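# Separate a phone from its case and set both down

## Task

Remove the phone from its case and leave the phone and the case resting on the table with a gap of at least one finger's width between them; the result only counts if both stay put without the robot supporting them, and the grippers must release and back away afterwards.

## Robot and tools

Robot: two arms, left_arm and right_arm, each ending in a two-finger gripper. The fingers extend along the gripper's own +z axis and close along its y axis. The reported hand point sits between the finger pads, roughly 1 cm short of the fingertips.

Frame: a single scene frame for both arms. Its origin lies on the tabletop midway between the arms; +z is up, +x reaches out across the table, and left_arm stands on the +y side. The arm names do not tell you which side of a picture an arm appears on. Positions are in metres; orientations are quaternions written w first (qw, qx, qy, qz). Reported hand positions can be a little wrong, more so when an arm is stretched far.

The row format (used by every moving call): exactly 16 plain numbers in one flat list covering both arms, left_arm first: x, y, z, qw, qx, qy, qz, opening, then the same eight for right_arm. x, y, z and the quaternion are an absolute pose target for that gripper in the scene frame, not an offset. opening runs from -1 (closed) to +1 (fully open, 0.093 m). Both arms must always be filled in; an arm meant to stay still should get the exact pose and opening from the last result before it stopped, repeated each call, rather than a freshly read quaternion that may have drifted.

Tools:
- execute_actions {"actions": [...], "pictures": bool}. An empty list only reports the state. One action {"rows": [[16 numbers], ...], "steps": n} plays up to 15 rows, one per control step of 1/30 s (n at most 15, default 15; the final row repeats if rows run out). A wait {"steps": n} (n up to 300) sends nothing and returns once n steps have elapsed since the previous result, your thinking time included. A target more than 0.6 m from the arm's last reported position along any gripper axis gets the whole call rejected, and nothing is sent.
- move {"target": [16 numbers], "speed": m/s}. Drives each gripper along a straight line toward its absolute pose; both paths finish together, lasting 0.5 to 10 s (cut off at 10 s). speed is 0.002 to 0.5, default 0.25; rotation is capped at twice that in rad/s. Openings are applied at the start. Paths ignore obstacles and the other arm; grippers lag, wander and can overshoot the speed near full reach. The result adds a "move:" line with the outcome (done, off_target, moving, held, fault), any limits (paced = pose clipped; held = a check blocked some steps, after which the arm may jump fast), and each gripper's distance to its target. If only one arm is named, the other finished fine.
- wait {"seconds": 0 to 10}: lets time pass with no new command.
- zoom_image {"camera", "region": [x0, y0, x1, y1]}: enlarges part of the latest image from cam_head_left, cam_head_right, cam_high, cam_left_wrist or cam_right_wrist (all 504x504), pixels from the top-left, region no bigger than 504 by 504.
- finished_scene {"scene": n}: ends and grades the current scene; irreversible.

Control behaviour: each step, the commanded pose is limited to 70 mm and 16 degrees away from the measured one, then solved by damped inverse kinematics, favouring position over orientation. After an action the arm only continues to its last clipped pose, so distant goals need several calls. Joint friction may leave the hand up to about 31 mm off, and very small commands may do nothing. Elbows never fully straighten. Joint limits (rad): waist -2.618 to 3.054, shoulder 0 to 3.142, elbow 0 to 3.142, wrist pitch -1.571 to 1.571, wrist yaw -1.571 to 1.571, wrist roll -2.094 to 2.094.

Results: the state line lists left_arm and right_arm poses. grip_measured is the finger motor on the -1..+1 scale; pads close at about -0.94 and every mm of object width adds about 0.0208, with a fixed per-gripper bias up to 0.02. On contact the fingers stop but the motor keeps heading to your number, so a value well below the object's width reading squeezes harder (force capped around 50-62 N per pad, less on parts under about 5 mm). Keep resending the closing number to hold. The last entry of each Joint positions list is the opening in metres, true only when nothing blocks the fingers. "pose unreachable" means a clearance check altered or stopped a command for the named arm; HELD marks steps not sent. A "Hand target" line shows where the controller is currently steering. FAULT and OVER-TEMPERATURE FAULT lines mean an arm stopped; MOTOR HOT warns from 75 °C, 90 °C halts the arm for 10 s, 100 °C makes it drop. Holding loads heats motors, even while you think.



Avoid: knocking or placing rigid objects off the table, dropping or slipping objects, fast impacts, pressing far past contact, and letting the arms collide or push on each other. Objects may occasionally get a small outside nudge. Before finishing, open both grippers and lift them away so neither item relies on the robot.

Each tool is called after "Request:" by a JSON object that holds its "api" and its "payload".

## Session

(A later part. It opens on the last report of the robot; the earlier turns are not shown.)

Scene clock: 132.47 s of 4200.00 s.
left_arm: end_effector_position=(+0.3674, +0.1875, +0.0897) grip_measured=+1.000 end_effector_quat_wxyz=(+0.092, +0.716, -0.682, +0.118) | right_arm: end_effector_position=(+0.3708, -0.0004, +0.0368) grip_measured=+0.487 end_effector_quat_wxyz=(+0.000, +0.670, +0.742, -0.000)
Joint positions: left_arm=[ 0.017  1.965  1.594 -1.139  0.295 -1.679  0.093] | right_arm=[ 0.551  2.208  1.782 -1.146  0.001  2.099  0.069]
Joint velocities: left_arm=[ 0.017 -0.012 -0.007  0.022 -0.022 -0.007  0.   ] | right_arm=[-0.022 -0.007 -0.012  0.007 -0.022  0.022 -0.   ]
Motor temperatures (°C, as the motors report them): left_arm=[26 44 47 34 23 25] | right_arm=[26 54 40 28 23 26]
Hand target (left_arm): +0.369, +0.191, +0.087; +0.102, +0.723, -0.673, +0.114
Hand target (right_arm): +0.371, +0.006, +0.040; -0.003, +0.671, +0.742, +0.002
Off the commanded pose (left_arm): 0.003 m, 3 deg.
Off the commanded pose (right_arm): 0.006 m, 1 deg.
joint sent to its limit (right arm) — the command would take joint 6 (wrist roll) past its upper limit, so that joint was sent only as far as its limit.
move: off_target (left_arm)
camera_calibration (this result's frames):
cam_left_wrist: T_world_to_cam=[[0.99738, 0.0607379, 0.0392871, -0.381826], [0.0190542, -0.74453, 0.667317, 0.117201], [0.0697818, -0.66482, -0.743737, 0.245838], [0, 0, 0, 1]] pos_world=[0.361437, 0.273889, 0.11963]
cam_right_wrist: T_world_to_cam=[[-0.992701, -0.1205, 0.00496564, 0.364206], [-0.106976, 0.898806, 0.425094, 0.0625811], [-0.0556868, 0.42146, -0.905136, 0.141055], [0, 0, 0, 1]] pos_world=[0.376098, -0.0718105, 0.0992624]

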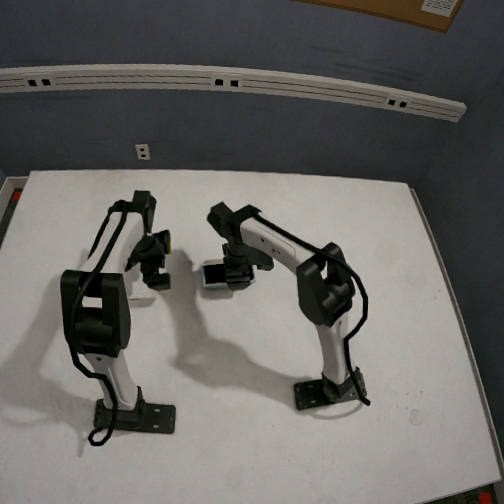

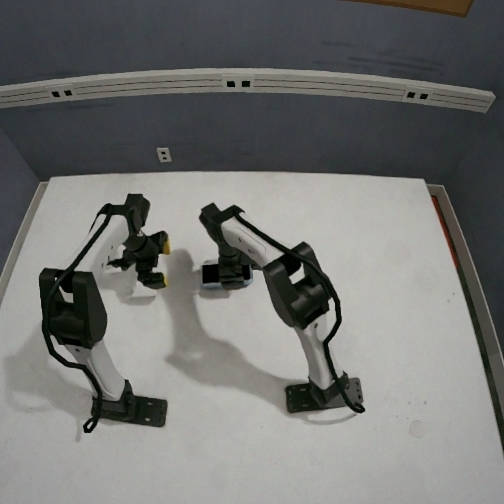

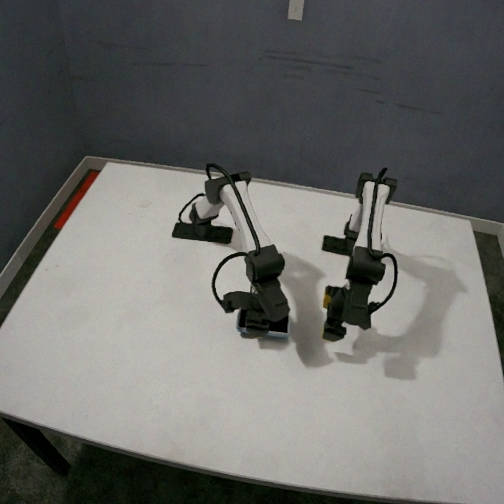

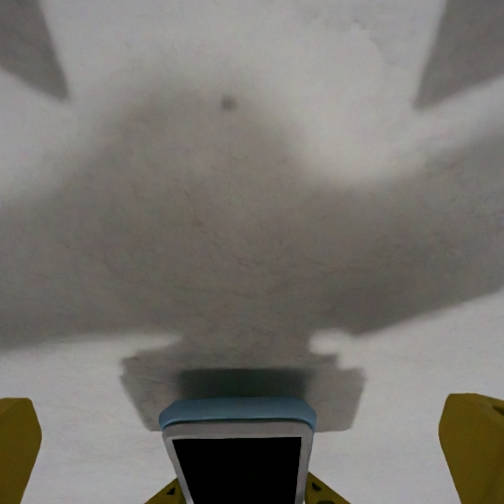

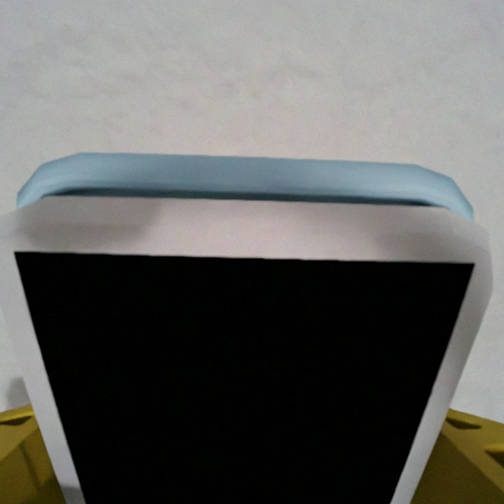

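Request:
{"api": "move", "payload": {"target": [0.368,0.13,0.075,-0.0999,-0.7292,0.6682,-0.1090,1.0,0.371,0.000,0.004,0,0.670,0.7424,0,0.48], "speed": 0.035}}

Scene clock: 140.47 s of 4200.00 s.
left_arm: end_effector_position=(+0.3656, +0.1330, +0.0826) grip_measured=+1.000 end_effector_quat_wxyz=(+0.103, +0.729, -0.667, +0.115) | right_arm: end_effector_position=(+0.3718, +0.0002, +0.0158) grip_measured=+0.487 end_effector_quat_wxyz=(+0.001, +0.671, +0.742, +0.003)
Joint positions: left_arm=[-0.122  1.986  1.594 -1.087  0.297 -1.862  0.093] | right_arm=[ 0.551  2.224  1.723 -1.063  0.001  2.1    0.069]
Joint velocities: left_arm=[-0.002 -0.007 -0.002  0.037 -0.022  0.007  0.   ] | right_arm=[ 0.012 -0.002  0.002  0.022  0.007 -0.007  0.001]
Motor temperatures (°C, as the motors report them): left_arm=[26 46 47 33 23 25] | right_arm=[26 56 41 27 23 26]
Hand target (left_arm): +0.369, +0.129, +0.075; +0.102, +0.729, -0.668, +0.112
Hand target (right_arm): +0.371, -0.000, +0.004; -0.000, +0.670, +0.742, -0.000
Off the commanded pose (left_arm): 0.008 m, 1 deg.
Off the commanded pose (right_arm): 0.012 m, 0 deg.
After step 90, 3.00 s passed at rest.
move: off_target (right_arm)
camera_calibration (this result's frames):
cam_left_wrist: T_world_to_cam=[[0.995194, 0.0969813, 0.0135683, -0.378373], [0.0624328, -0.735113, 0.675063, 0.0635744], [0.0754427, -0.670972, -0.737635, 0.202657], [0, 0, 0, 1]] pos_world=[0.357296, 0.219407, 0.111704]
cam_right_wrist: T_world_to_cam=[[-0.992847, -0.119366, -0.00239685, 0.365551], [-0.108897, 0.897176, 0.428038, 0.0717345], [-0.0489429, 0.425237, -0.903758, 0.119398], [0, 0, 0, 1]] pos_world=[0.376592, -0.0714964, 0.0780776]

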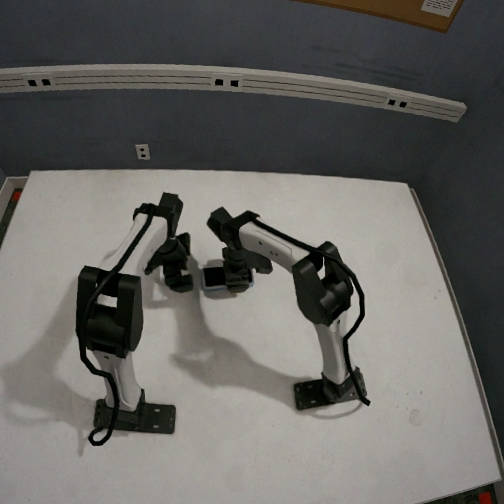

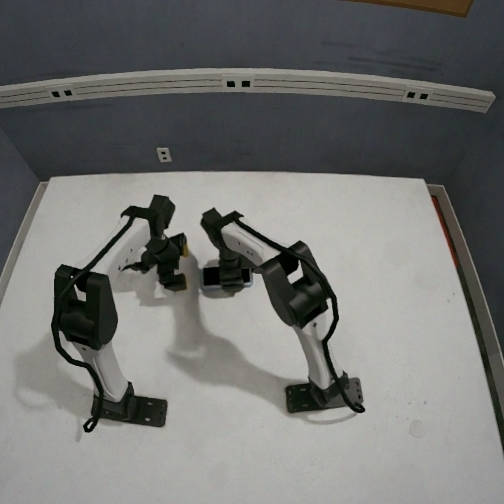

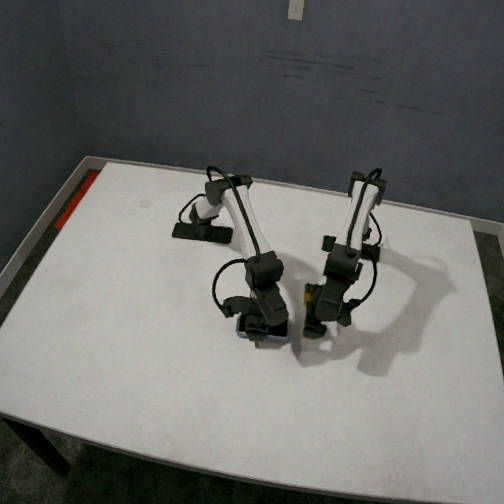

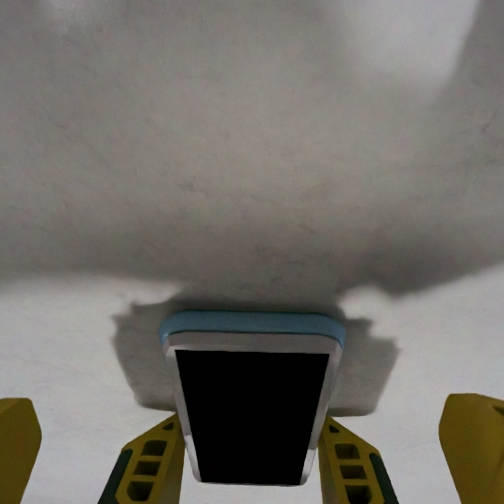

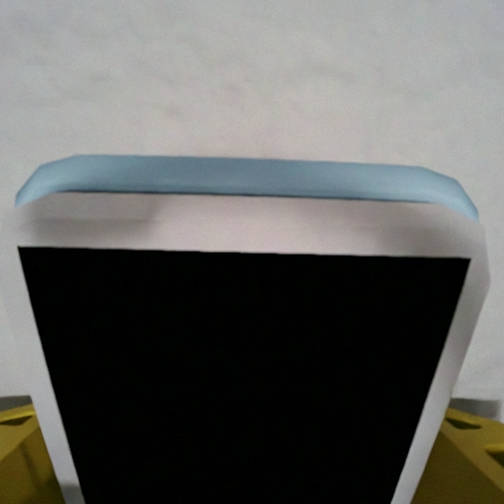

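Request:
{"api": "execute_actions", "payload": {"actions": [{"rows":[[0.368,0.13,0.075,-0.0999,-0.7292,0.6682,-0.1090,1.0,0.371,0.000,0.002,0,0.670,0.7424,0,0.48],[0.368,0.13,0.075,-0.0999,-0.7292,0.6682,-0.1090,1.0,0.371,0.000,0.002,0,0.670,0.7424,0,0.55],[0.368,0.13,0.075,-0.0999,-0.7292,0.6682,-0.1090,1.0,0.371,0.000,0.002,0,0.670,0.7424,0,0.6],[0.368,0.13,0.075,-0.0999,-0.7292,0.6682,-0.1090,1.0,0.371,0.000,0.002,0,0.670,0.7424,0,0.65],[0.368,0.13,0.075,-0.0999,-0.7292,0.6682,-0.1090,1.0,0.371,0.000,0.006,0,0.670,0.7424,0,0.7],[0.368,0.13,0.075,-0.0999,-0.7292,0.6682,-0.1090,1.0,0.371,0.000,0.010,0,0.670,0.7424,0,0.75],[0.368,0.13,0.075,-0.0999,-0.7292,0.6682,-0.1090,1.0,0.371,0.000,0.015,0,0.670,0.7424,0,0.8]],"steps":12}], "pictures": false}}

Request:
{"api": "move", "payload": {"target": [0.368,0.13,0.075,-0.0999,-0.7292,0.6682,-0.1090,1.0,0.371,0.000,0.034,-0.0968,0.6646,0.7356,0.0875,0.8], "speed": 0.06}}

Scene clock: 160.17 s of 4200.00 s.
left_arm: end_effector_position=(+0.3659, +0.1335, +0.0824) grip_measured=+1.000 end_effector_quat_wxyz=(+0.101, +0.730, -0.666, +0.114) | right_arm: end_effector_position=(+0.3729, +0.0010, +0.0152) grip_measured=+0.798 end_effector_quat_wxyz=(+0.002, +0.671, +0.742, +0.006)
Joint positions: left_arm=[-0.122  1.986  1.594 -1.087  0.293 -1.864  0.093] | right_arm=[ 0.551  2.225  1.723 -1.057  0.001  2.1    0.083]
Joint velocities: left_arm=[ 0.007  0.007 -0.012 -0.007  0.007 -0.037  0.   ] | right_arm=[ 0.007  0.012 -0.002  0.051  0.007  0.022 -0.   ]
Motor temperatures (°C, as the motors report them): left_arm=[26 48 47 32 23 25] | right_arm=[26 59 39 27 23 26]
Hand target (left_arm): +0.368, +0.130, +0.075; +0.100, +0.729, -0.668, +0.109
Hand target (right_arm): +0.371, +0.000, +0.015; +0.000, +0.670, +0.742, +0.000
Off the commanded pose (left_arm): 0.008 m, 1 deg.
Off the commanded pose (right_arm): 0.002 m, 1 deg.
Steps of this call (steps 1 to 90: nothing new was sent; then 16.30 s passed at rest; steps 91 to 102: all 12 steps of this action). Readings (end_effector_position):
91: left_arm (+0.3658, +0.1330, +0.0826) | right_arm (+0.3719, +0.0002, +0.0158)
92: left_arm (+0.3659, +0.1331, +0.0825) | right_arm (+0.3720, +0.0003, +0.0158)
94: left_arm (+0.3659, +0.1333, +0.0825) | right_arm (+0.3727, +0.0008, +0.0155)
98: left_arm (+0.3659, +0.1335, +0.0824) | right_arm (+0.3731, +0.0011, +0.0152)
102: the state above

Scene clock: 162.87 s of 4200.00 s.
left_arm: end_effector_position=(+0.3660, +0.1336, +0.0824) grip_measured=+1.000 end_effector_quat_wxyz=(+0.101, +0.730, -0.666, +0.114) | right_arm: end_effector_position=(+0.3722, +0.0036, +0.0354) grip_measured=+0.798 end_effector_quat_wxyz=(-0.094, +0.666, +0.735, +0.083)
Joint positions: left_arm=[-0.122  1.986  1.594 -1.087  0.292 -1.864  0.093] | right_arm=[ 0.467  2.12   1.613 -0.956 -0.227  2.031  0.084]
Joint velocities: left_arm=[-0.002 -0.017  0.002 -0.022 -0.022 -0.051  0.   ] | right_arm=[-0.022 -0.007 -0.002  0.007 -0.051  0.037  0.   ]
Motor temperatures (°C, as the motors report them): left_arm=[26 49 47 32 23 25] | right_arm=[26 60 39 27 23 26]
Hand target (left_arm): +0.368, +0.130, +0.075; +0.100, +0.729, -0.668, +0.109
Hand target (right_arm): +0.371, -0.000, +0.034; -0.098, +0.665, +0.735, +0.085
Off the commanded pose (left_arm): 0.008 m, 1 deg.
Off the commanded pose (right_arm): 0.004 m, 1 deg.
move: done
camera_calibration (this result's frames):
cam_left_wrist: T_world_to_cam=[[0.994926, 0.099505, 0.0148966, -0.379117], [0.0637301, -0.737821, 0.671981, 0.0643393], [0.0778565, -0.667621, -0.740419, 0.201839], [0, 0, 0, 1]] pos_world=[0.357378, 0.219947, 0.111858]
cam_right_wrist: T_world_to_cam=[[-0.992899, -0.118909, 0.00342461, 0.366257], [-0.0894597, 0.765352, 0.637364, 0.0462108], [-0.0784093, 0.632532, -0.770555, 0.141128], [0, 0, 0, 1]] pos_world=[0.378856, -0.0810846, 0.0780398]

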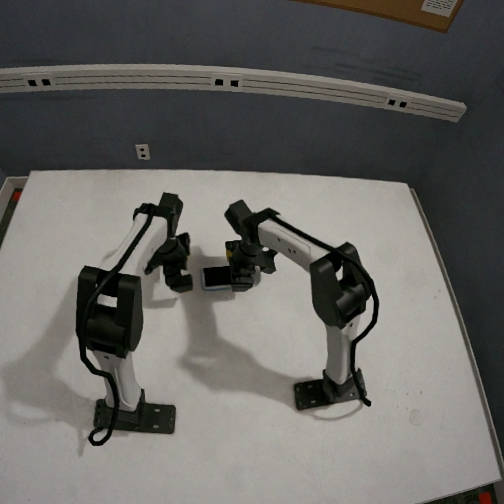

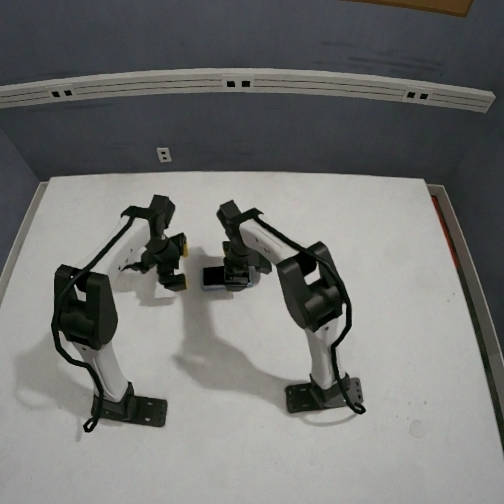

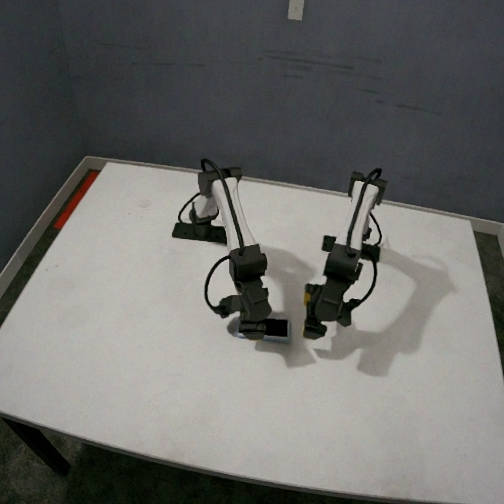

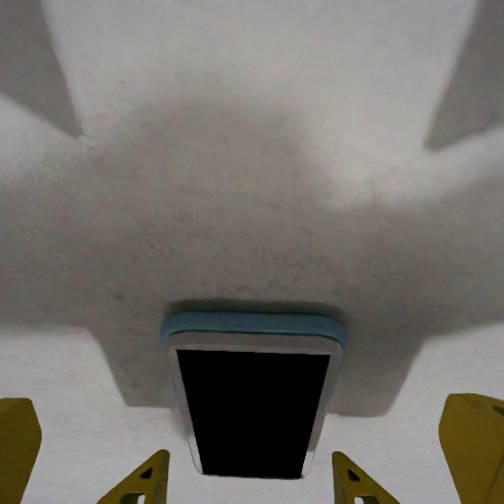

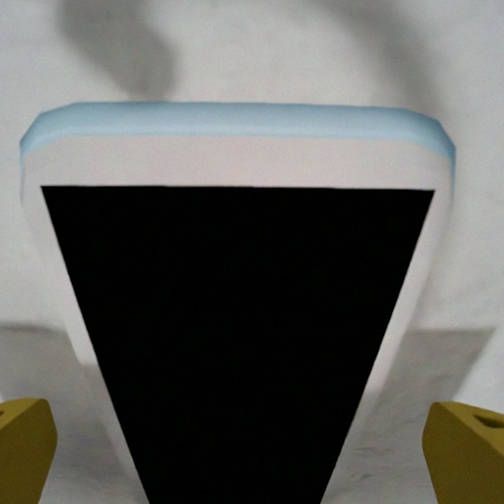

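Request:
{"api": "zoom_image", "payload": {"camera": "cam_left_wrist", "region": [140, 290, 370, 504]}}

Region (140, 290, 370, 504) of cam_left_wrist's 504x504 image, scaled by 2.191, with more detail than that image has; it fills the top 469 rows of this view, and the rest is white.

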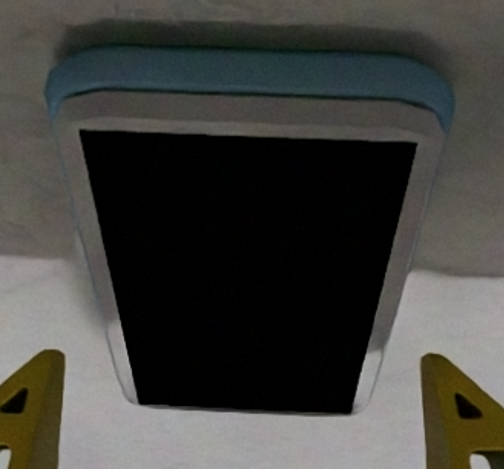

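Request:
{"api": "move", "payload": {"target": [0.368,0.13,0.075,-0.0999,-0.7292,0.6682,-0.1090,1.0,0.371,0.002,0.017,-0.0968,0.6646,0.7356,0.0875,0.8], "speed": 0.02}}

Scene clock: 176.20 s of 4200.00 s.
left_arm: end_effector_position=(+0.3660, +0.1336, +0.0824) grip_measured=+1.000 end_effector_quat_wxyz=(+0.101, +0.730, -0.666, +0.114) | right_arm: end_effector_position=(+0.3741, +0.0052, +0.0265) grip_measured=+0.798 end_effector_quat_wxyz=(-0.092, +0.664, +0.736, +0.094)
Joint positions: left_arm=[-0.122  1.986  1.594 -1.087  0.292 -1.864  0.093] | right_arm=[ 0.467  2.12   1.573 -0.894 -0.23   2.03   0.084]
Joint velocities: left_arm=[ 0.002  0.017 -0.017 -0.051 -0.051  0.007  0.   ] | right_arm=[-0.002 -0.007 -0.022  0.037  0.066 -0.037  0.   ]
Motor temperatures (°C, as the motors report them): left_arm=[26 50 46 31 23 25] | right_arm=[26 63 39 27 23 26]
Hand target (left_arm): +0.368, +0.130, +0.075; +0.100, +0.729, -0.668, +0.109
Hand target (right_arm): +0.371, +0.002, +0.017; -0.097, +0.665, +0.736, +0.087
Off the commanded pose (left_arm): 0.008 m, 1 deg.
Off the commanded pose (right_arm): 0.011 m, 1 deg.
After step 90, 9.17 s passed at rest.
move: off_target (right_arm)
camera_calibration (this result's frames):
cam_left_wrist: T_world_to_cam=[[0.994926, 0.099505, 0.0148966, -0.379117], [0.0637301, -0.737821, 0.671981, 0.0643393], [0.0778565, -0.667621, -0.740419, 0.201839], [0, 0, 0, 1]] pos_world=[0.357378, 0.219947, 0.111858]
cam_right_wrist: T_world_to_cam=[[-0.992659, -0.119866, -0.0161541, 0.368792], [-0.101839, 0.756275, 0.646279, 0.0551998], [-0.0652498, 0.64318, -0.76293, 0.128215], [0, 0, 0, 1]] pos_world=[0.380072, -0.0800061, 0.0681023]

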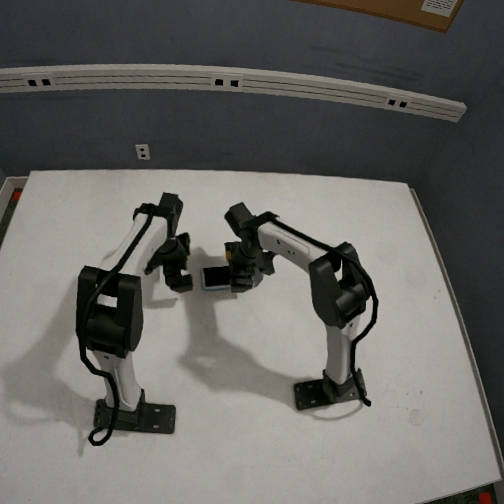

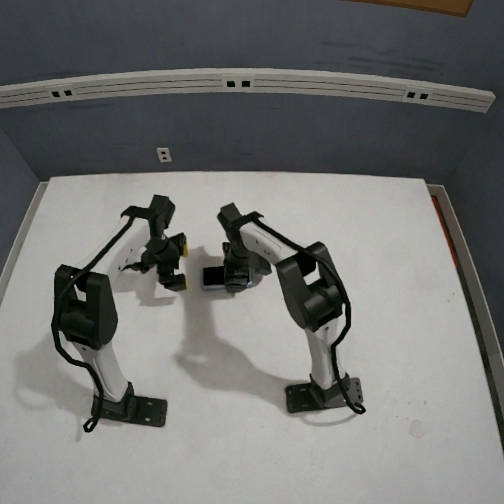

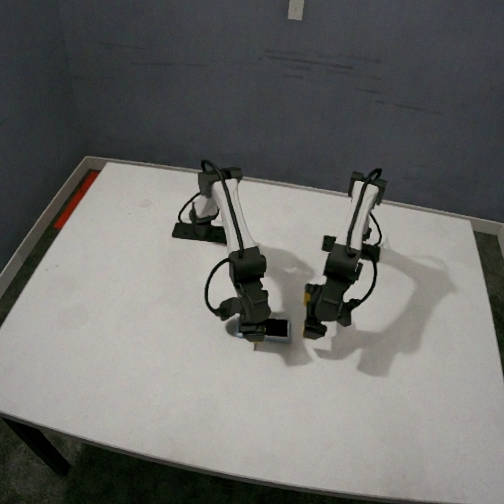

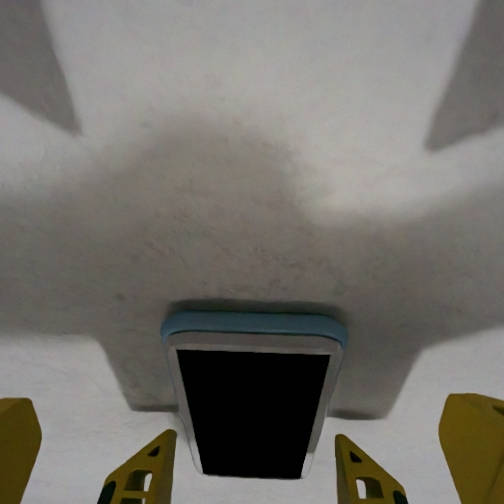

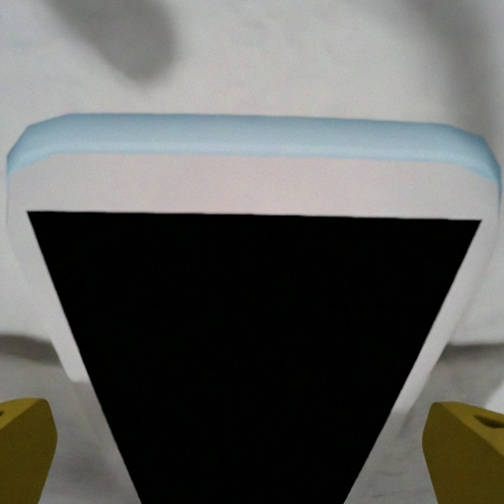

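z=0.0265 — just above the rim. Close slowly onto the phone to centre.

Request:
{"api": "execute_actions", "payload": {"actions": [{"rows":[[0.368,0.13,0.075,-0.0999,-0.7292,0.6682,-0.1090,1.0,0.373,0.004,0.0265,-0.0968,0.6646,0.7356,0.0875,0.76],[0.368,0.13,0.075,-0.0999,-0.7292,0.6682,-0.1090,1.0,0.373,0.004,0.0265,-0.0968,0.6646,0.7356,0.0875,0.73],[0.368,0.13,0.075,-0.0999,-0.7292,0.6682,-0.1090,1.0,0.373,0.004,0.0265,-0.0968,0.6646,0.7356,0.0875,0.70],[0.368,0.13,0.075,-0.0999,-0.7292,0.6682,-0.1090,1.0,0.373,0.004,0.0265,-0.0968,0.6646,0.7356,0.0875,0.67],[0.368,0.13,0.075,-0.0999,-0.7292,0.6682,-0.1090,1.0,0.373,0.004,0.0265,-0.0968,0.6646,0.7356,0.0875,0.64],[0.368,0.13,0.075,-0.0999,-0.7292,0.6682,-0.1090,1.0,0.373,0.004,0.0265,-0.0968,0.6646,0.7356,0.0875,0.61],[0.368,0.13,0.075,-0.0999,-0.7292,0.6682,-0.1090,1.0,0.373,0.004,0.0265,-0.0968,0.6646,0.7356,0.0875,0.58],[0.368,0.13,0.075,-0.0999,-0.7292,0.6682,-0.1090,1.0,0.373,0.004,0.0265,-0.0968,0.6646,0.7356,0.0875,0.55],[0.368,0.13,0.075,-0.0999,-0.7292,0.6682,-0.1090,1.0,0.373,0.004,0.0265,-0.0968,0.6646,0.7356,0.0875,0.52],[0.368,0.13,0.075,-0.0999,-0.7292,0.6682,-0.1090,1.0,0.373,0.004,0.0265,-0.0968,0.6646,0.7356,0.0875,0.49],[0.368,0.13,0.075,-0.0999,-0.7292,0.6682,-0.1090,1.0,0.373,0.004,0.0265,-0.0968,0.6646,0.7356,0.0875,0.46],[0.368,0.13,0.075,-0.0999,-0.7292,0.6682,-0.1090,1.0,0.373,0.004,0.0265,-0.0968,0.6646,0.7356,0.0875,0.44]],"steps":15}]}}

Scene clock: 187.40 s of 4200.00 s.
left_arm: end_effector_position=(+0.3660, +0.1336, +0.0824) grip_measured=+1.000 end_effector_quat_wxyz=(+0.101, +0.730, -0.666, +0.114) | right_arm: end_effector_position=(+0.3729, +0.0046, +0.0263) grip_measured=+0.445 end_effector_quat_wxyz=(-0.093, +0.664, +0.736, +0.091)
Joint positions: left_arm=[-0.122  1.986  1.594 -1.087  0.292 -1.864  0.093] | right_arm=[ 0.467  2.12   1.573 -0.9   -0.23   2.03   0.067]
Joint velocities: left_arm=[-0.012 -0.002 -0.002 -0.022 -0.095 -0.022  0.   ] | right_arm=[ 0.002 -0.002  0.007 -0.022 -0.051  0.007 -0.001]
Motor temperatures (°C, as the motors report them): left_arm=[26 50 46 31 23 25] | right_arm=[26 63 38 27 23 26]
Hand target (left_arm): +0.368, +0.130, +0.075; +0.100, +0.729, -0.668, +0.109
Hand target (right_arm): +0.373, +0.004, +0.026; -0.097, +0.665, +0.736, +0.088
Off the commanded pose (left_arm): 0.008 m, 1 deg.
Off the commanded pose (right_arm): 0.001 m, 1 deg.
Steps of this call (steps 1 to 90: nothing new was sent; then 7.70 s passed at rest; steps 91 to 105: all 15 steps of this action). Readings (end_effector_position):
91: left_arm (+0.3660, +0.1336, +0.0824) | right_arm (+0.3747, +0.0056, +0.0266)
92: left_arm (+0.3660, +0.1336, +0.0824) | right_arm (+0.3744, +0.0054, +0.0265)
94: left_arm (+0.3660, +0.1336, +0.0824) | right_arm (+0.3739, +0.0051, +0.0265)
98: left_arm (+0.3660, +0.1336, +0.0824) | right_arm (+0.3733, +0.0047, +0.0264)
105: the state above
camera_calibration (this result's frames):
cam_left_wrist: T_world_to_cam=[[0.994926, 0.099505, 0.0148966, -0.379117], [0.0637301, -0.737821, 0.671981, 0.0643393], [0.0778565, -0.667621, -0.740419, 0.201839], [0, 0, 0, 1]] pos_world=[0.357378, 0.219947, 0.111858]
cam_right_wrist: T_world_to_cam=[[-0.992721, -0.119949, -0.0107889, 0.367415], [-0.0985937, 0.757983, 0.64478, 0.0544936], [-0.0691632, 0.641151, -0.764292, 0.12994], [0, 0, 0, 1]] pos_world=[0.3791, -0.0805452, 0.0681397]

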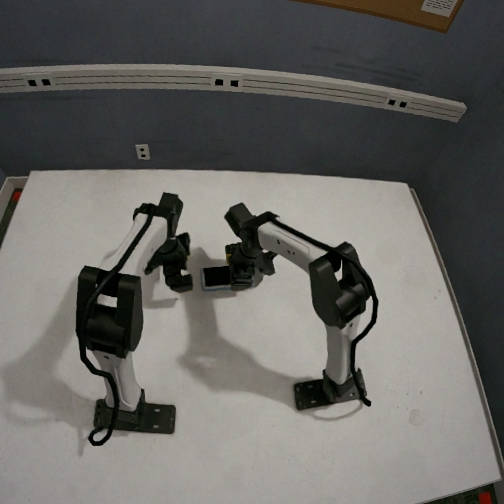

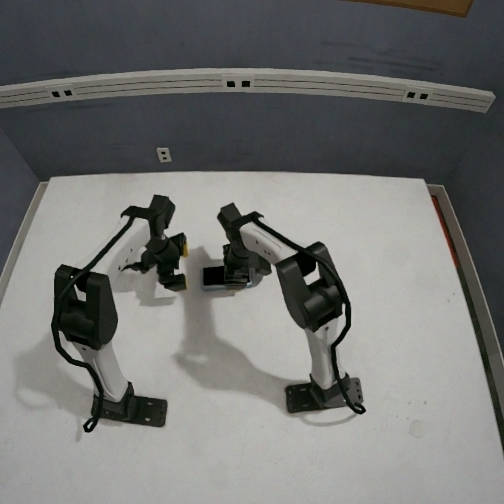

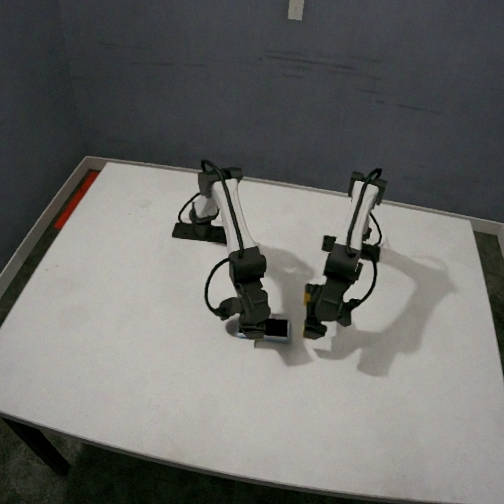

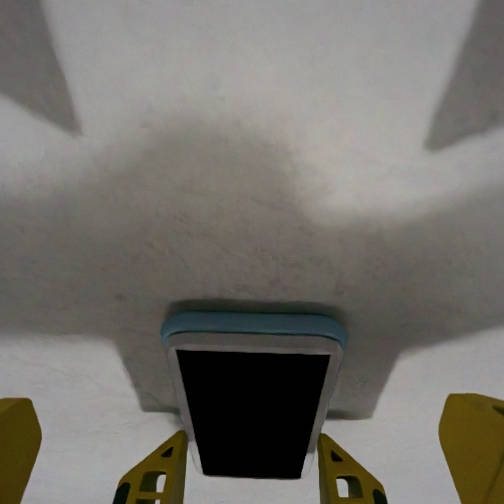

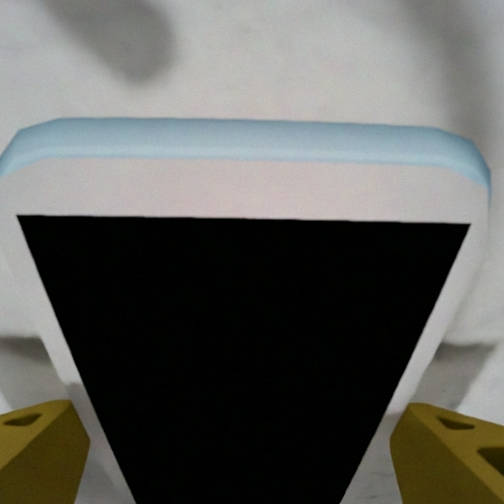

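Request:
{"api": "execute_actions", "payload": {"actions": [{"rows":[[0.368,0.13,0.075,-0.0999,-0.7292,0.6682,-0.1090,1.0,0.373,0.004,0.0265,-0.0968,0.6646,0.7356,0.0875,0.42],[0.368,0.13,0.075,-0.0999,-0.7292,0.6682,-0.1090,1.0,0.373,0.004,0.0265,-0.0968,0.6646,0.7356,0.0875,0.40],[0.368,0.13,0.075,-0.0999,-0.7292,0.6682,-0.1090,1.0,0.373,0.004,0.0265,-0.0968,0.6646,0.7356,0.0875,0.38],[0.368,0.13,0.075,-0.0999,-0.7292,0.6682,-0.1090,1.0,0.373,0.004,0.0265,-0.0968,0.6646,0.7356,0.0875,0.36]],"steps":10}]}}

Request:
{"api": "zoom_image", "payload": {"camera": "cam_right_wrist", "region": [0, 340, 504, 504]}}

Scene clock: 199.40 s of 4200.00 s.
left_arm: end_effector_position=(+0.3660, +0.1336, +0.0824) grip_measured=+1.000 end_effector_quat_wxyz=(+0.101, +0.730, -0.666, +0.114) | right_arm: end_effector_position=(+0.3729, +0.0046, +0.0263) grip_measured=+0.371 end_effector_quat_wxyz=(-0.093, +0.664, +0.736, +0.091)
Joint positions: left_arm=[-0.122  1.986  1.594 -1.087  0.292 -1.864  0.093] | right_arm=[ 0.467  2.12   1.573 -0.9   -0.23   2.03   0.063]
Joint velocities: left_arm=[-0.007 -0.022 -0.002 -0.066  0.037 -0.066  0.   ] | right_arm=[-0.002 -0.002 -0.012  0.007 -0.037 -0.022 -0.   ]
Motor temperatures (°C, as the motors report them): left_arm=[26 51 46 31 23 25] | right_arm=[26 64 40 27 23 26]
Hand target (left_arm): +0.368, +0.130, +0.075; +0.100, +0.729, -0.668, +0.109
Hand target (right_arm): +0.373, +0.004, +0.026; -0.097, +0.665, +0.736, +0.088
Off the commanded pose (left_arm): 0.008 m, 1 deg.
Off the commanded pose (right_arm): 0.001 m, 1 deg.
Steps of this call (steps 1 to 90: nothing new was sent; then 8.67 s passed at rest; steps 91 to 100: all 10 steps of this action). Readings (end_effector_position):
91: left_arm (+0.3660, +0.1336, +0.0824) | right_arm (+0.3729, +0.0046, +0.0263)
92: left_arm (+0.3660, +0.1336, +0.0824) | right_arm (+0.3729, +0.0046, +0.0263)
94: left_arm (+0.3660, +0.1336, +0.0824) | right_arm (+0.3729, +0.0046, +0.0263)
98: left_arm (+0.3660, +0.1336, +0.0824) | right_arm (+0.3729, +0.0046, +0.0263)
100: the state above
camera_calibration (this result's frames):
cam_left_wrist: T_world_to_cam=[[0.994926, 0.099505, 0.0148966, -0.379117], [0.0637301, -0.737821, 0.671981, 0.0643393], [0.0778565, -0.667621, -0.740419, 0.201839], [0, 0, 0, 1]] pos_world=[0.357378, 0.219947, 0.111858]
cam_right_wrist: T_world_to_cam=[[-0.992721, -0.119949, -0.0107889, 0.367415], [-0.0985937, 0.757983, 0.64478, 0.0544936], [-0.0691632, 0.641151, -0.764292, 0.12994], [0, 0, 0, 1]] pos_world=[0.3791, -0.0805452, 0.0681397]

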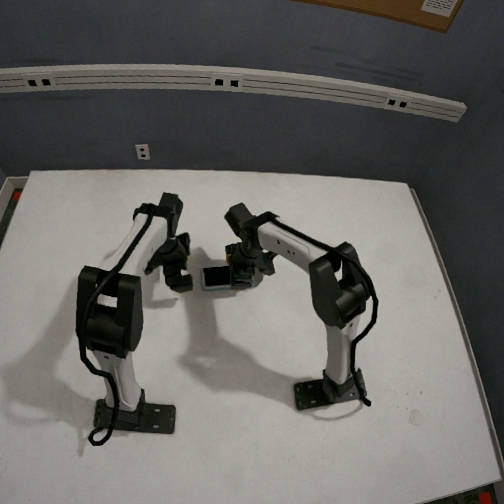

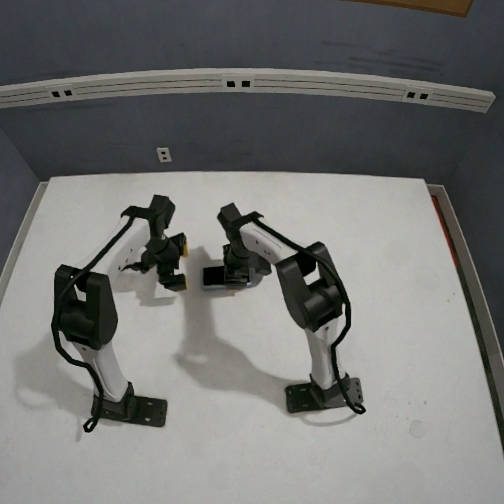

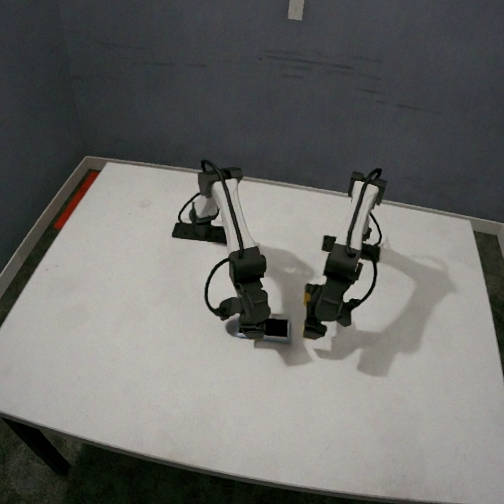

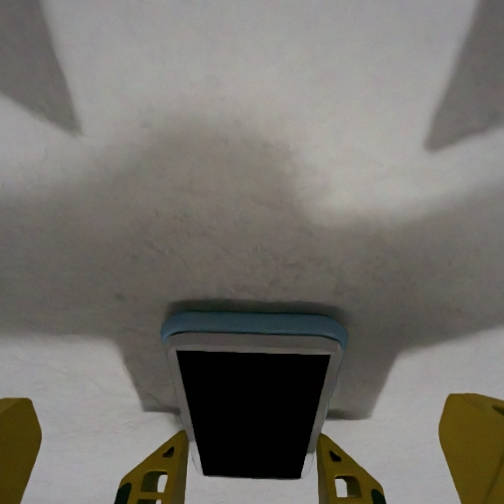

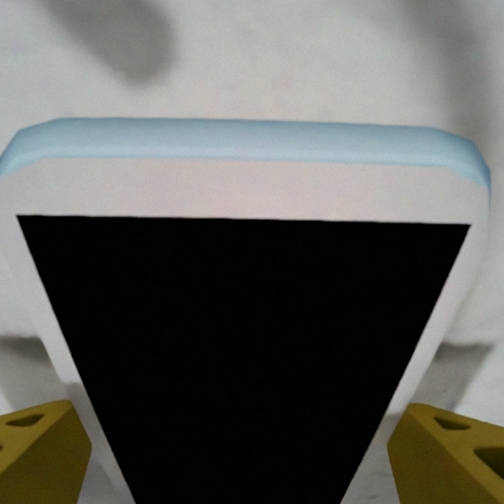

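Region (0, 340, 504, 504) of cam_right_wrist's 504x504 image, scaled by 1.000; it fills the top 164 rows of this view, and the rest is white.

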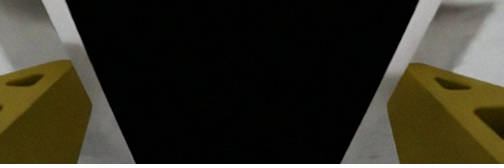

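Request:
{"api": "execute_actions", "payload": {"actions": [{"rows":[[0.368,0.13,0.075,-0.0999,-0.7292,0.6682,-0.1090,1.0,0.373,0.004,0.0265,-0.0968,0.6646,0.7356,0.0875,0.45],[0.368,0.13,0.075,-0.0999,-0.7292,0.6682,-0.1090,1.0,0.373,0.004,0.0265,-0.0968,0.6646,0.7356,0.0875,0.52],[0.368,0.13,0.075,-0.0999,-0.7292,0.6682,-0.1090,1.0,0.373,0.004,0.0265,-0.0968,0.6646,0.7356,0.0875,0.57]],"steps":8}], "pictures": false}}

Request:
{"api": "move", "payload": {"target": [0.373,0.074,0.05,-0.0991,-0.7338,0.6630,-0.1097,1.0,0.373,0.004,0.003,-0.0968,0.6646,0.7356,0.0875,0.57], "speed": 0.04}}

Scene clock: 215.57 s of 4200.00 s.
left_arm: end_effector_position=(+0.3660, +0.1336, +0.0824) grip_measured=+1.000 end_effector_quat_wxyz=(+0.101, +0.730, -0.666, +0.114) | right_arm: end_effector_position=(+0.3728, +0.0046, +0.0263) grip_measured=+0.568 end_effector_quat_wxyz=(-0.093, +0.664, +0.736, +0.091)
Joint positions: left_arm=[-0.122  1.986  1.594 -1.087  0.292 -1.864  0.093] | right_arm=[ 0.467  2.12   1.573 -0.9   -0.231  2.03   0.072]
Joint velocities: left_arm=[ 0.007 -0.007  0.012 -0.037  0.007  0.037  0.   ] | right_arm=[ 0.007 -0.012 -0.002  0.007  0.007  0.022 -0.001]
Motor temperatures (°C, as the motors report them): left_arm=[26 51 46 31 23 25] | right_arm=[26 64 41 27 23 26]
Hand target (left_arm): +0.368, +0.130, +0.075; +0.100, +0.729, -0.668, +0.109
Hand target (right_arm): +0.373, +0.004, +0.026; -0.097, +0.665, +0.736, +0.088
Off the commanded pose (left_arm): 0.008 m, 1 deg.
Off the commanded pose (right_arm): 0.001 m, 1 deg.
Steps of this call (steps 1 to 90: nothing new was sent; then 12.90 s passed at rest; steps 91 to 98: all 8 steps of this action). Readings (end_effector_position):
91: left_arm (+0.3660, +0.1336, +0.0824) | right_arm (+0.3729, +0.0046, +0.0263)
92: left_arm (+0.3660, +0.1336, +0.0824) | right_arm (+0.3729, +0.0046, +0.0263)
94: left_arm (+0.3660, +0.1336, +0.0824) | right_arm (+0.3728, +0.0046, +0.0263)
98: the state above

Scene clock: 217.80 s of 4200.00 s.
left_arm: end_effector_position=(+0.3658, +0.0791, +0.0527) grip_measured=+1.000 end_effector_quat_wxyz=(+0.108, +0.735, -0.661, +0.105) | right_arm: end_effector_position=(+0.3738, +0.0057, +0.0233) grip_measured=+0.568 end_effector_quat_wxyz=(-0.094, +0.664, +0.736, +0.094)
Joint positions: left_arm=[-0.255  2.068  1.594 -0.986  0.282 -2.015  0.093] | right_arm=[ 0.467  2.124  1.565 -0.882 -0.234  2.03   0.072]
Joint velocities: left_arm=[ 0.002  0.007  0.007 -0.007 -0.095 -0.095  0.   ] | right_arm=[-0.002 -0.002  0.007 -0.007  0.051  0.007  0.001]
Motor temperatures (°C, as the motors report them): left_arm=[26 51 46 30 23 25] | right_arm=[26 64 41 27 23 26]
Hand target (left_arm): +0.374, +0.073, +0.051; +0.101, +0.734, -0.662, +0.112
Hand target (right_arm): +0.372, +0.003, +0.003; -0.097, +0.665, +0.736, +0.087
Off the commanded pose (left_arm): 0.009 m, 1 deg.
Off the commanded pose (right_arm): 0.020 m, 1 deg.
move: off_target (right_arm)
camera_calibration (this result's frames):
cam_left_wrist: T_world_to_cam=[[0.99378, 0.111017, -0.00876818, -0.372304], [0.088301, -0.737557, 0.669487, 0.0351931], [0.0678577, -0.666097, -0.742772, 0.147131], [0, 0, 0, 1]] pos_world=[0.356896, 0.165293, 0.0824591]
cam_right_wrist: T_world_to_cam=[[-0.992628, -0.120259, -0.0150931, 0.368485], [-0.10124, 0.754219, 0.648772, 0.0566146], [-0.0666369, 0.645517, -0.760833, 0.125881], [0, 0, 0, 1]] pos_world=[0.379888, -0.0796449, 0.0646064]

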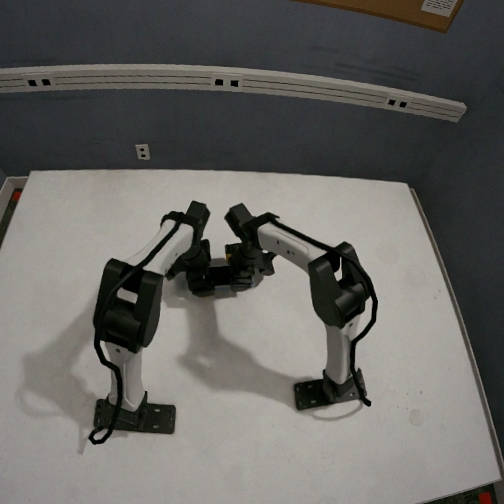

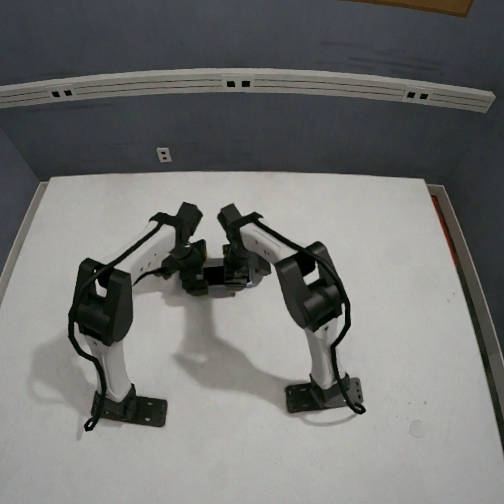

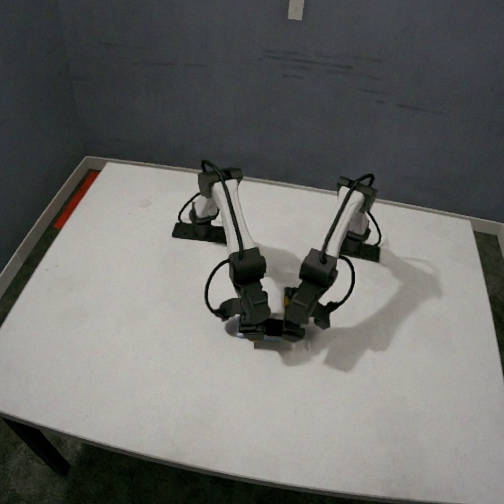

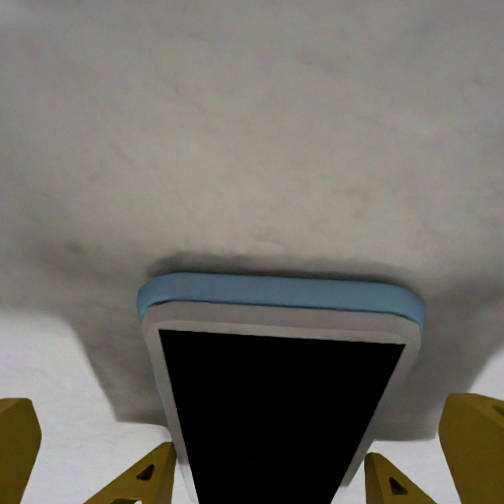

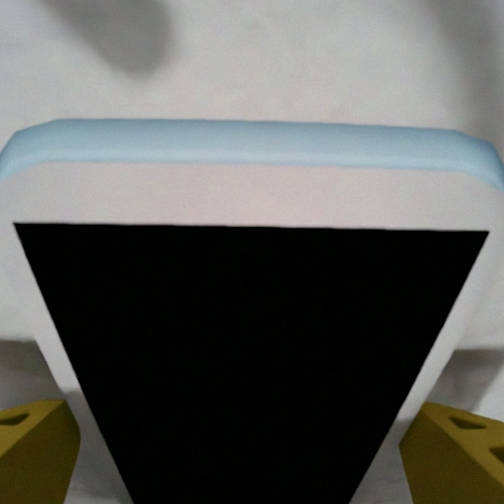

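Request:
{"api": "move", "payload": {"target": [0.385,0.070,0.040,-0.0991,-0.7338,0.6630,-0.1097,1.0,0.373,0.004,0.003,-0.0968,0.6646,0.7356,0.0875,0.57], "speed": 0.025}}

Scene clock: 233.97 s of 4200.00 s.
left_arm: end_effector_position=(+0.3788, +0.0757, +0.0446) grip_measured=+1.000 end_effector_quat_wxyz=(+0.104, +0.736, -0.660, +0.107) | right_arm: end_effector_position=(+0.3738, +0.0057, +0.0233) grip_measured=+0.568 end_effector_quat_wxyz=(-0.094, +0.664, +0.736, +0.094)
Joint positions: left_arm=[-0.255  2.122  1.644 -0.976  0.277 -2.017  0.093] | right_arm=[ 0.467  2.124  1.565 -0.882 -0.234  2.03   0.072]
Joint velocities: left_arm=[-0.012  0.007  0.007 -0.022  0.007  0.051  0.   ] | right_arm=[ 0.017 -0.007 -0.002  0.022 -0.037  0.007 -0.001]
Motor temperatures (°C, as the motors report them): left_arm=[26 52 47 30 23 25] | right_arm=[26 63 39 27 23 26]
Hand target (left_arm): +0.385, +0.070, +0.041; +0.099, +0.734, -0.663, +0.110
Hand target (right_arm): +0.372, +0.003, +0.004; -0.097, +0.665, +0.736, +0.087
Off the commanded pose (left_arm): 0.010 m, 1 deg.
Off the commanded pose (right_arm): 0.020 m, 1 deg.
After step 90, 11.93 s passed at rest.
move: off_target (right_arm)
camera_calibration (this result's frames):
cam_left_wrist: T_world_to_cam=[[0.993537, 0.113491, -0.00174985, -0.385389], [0.0856726, -0.739716, 0.667443, 0.0381919], [0.0744543, -0.66328, -0.744659, 0.135379], [0, 0, 0, 1]] pos_world=[0.369547, 0.161784, 0.0746461]
cam_right_wrist: T_world_to_cam=[[-0.992628, -0.120259, -0.0150931, 0.368485], [-0.10124, 0.754219, 0.648772, 0.0566146], [-0.0666369, 0.645517, -0.760833, 0.125881], [0, 0, 0, 1]] pos_world=[0.379888, -0.0796449, 0.0646064]

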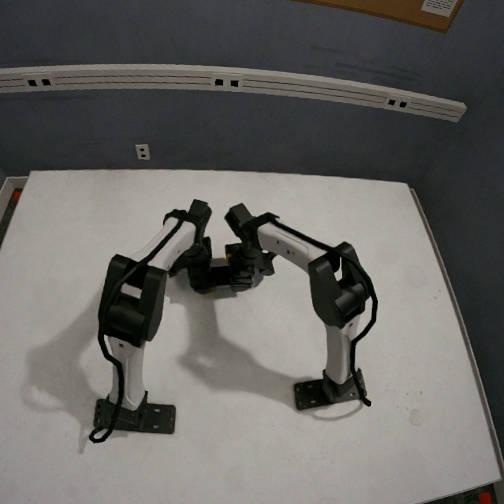

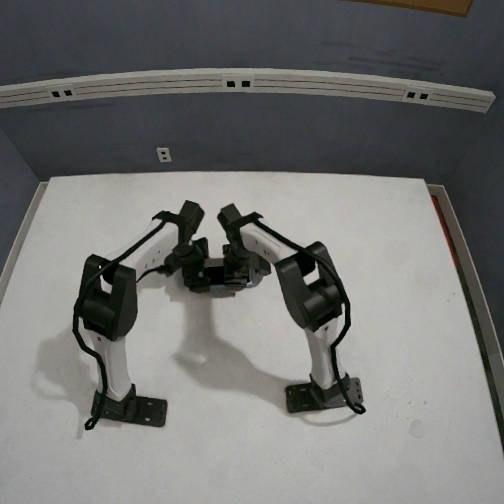

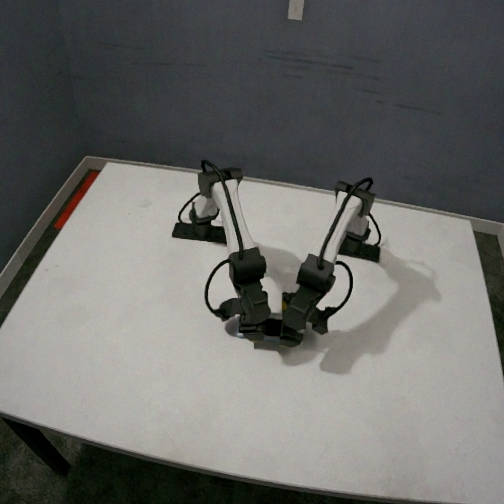

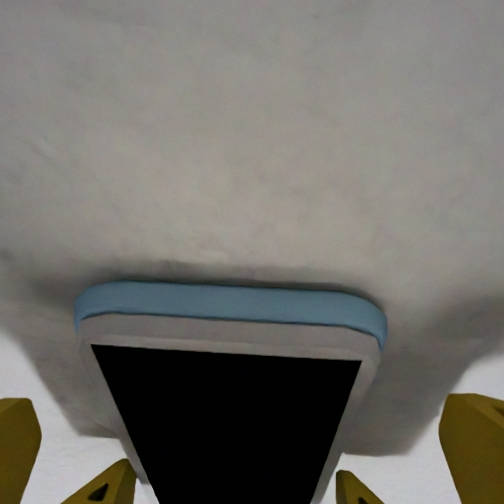

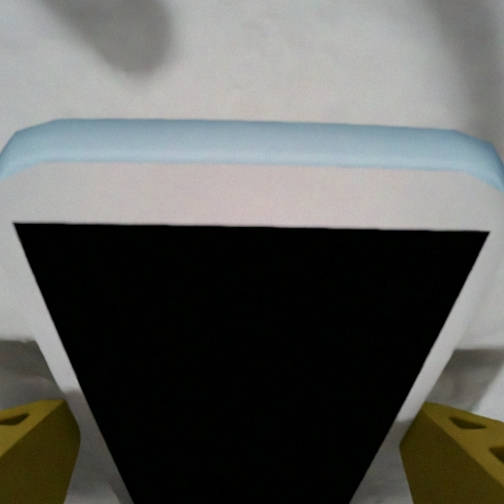

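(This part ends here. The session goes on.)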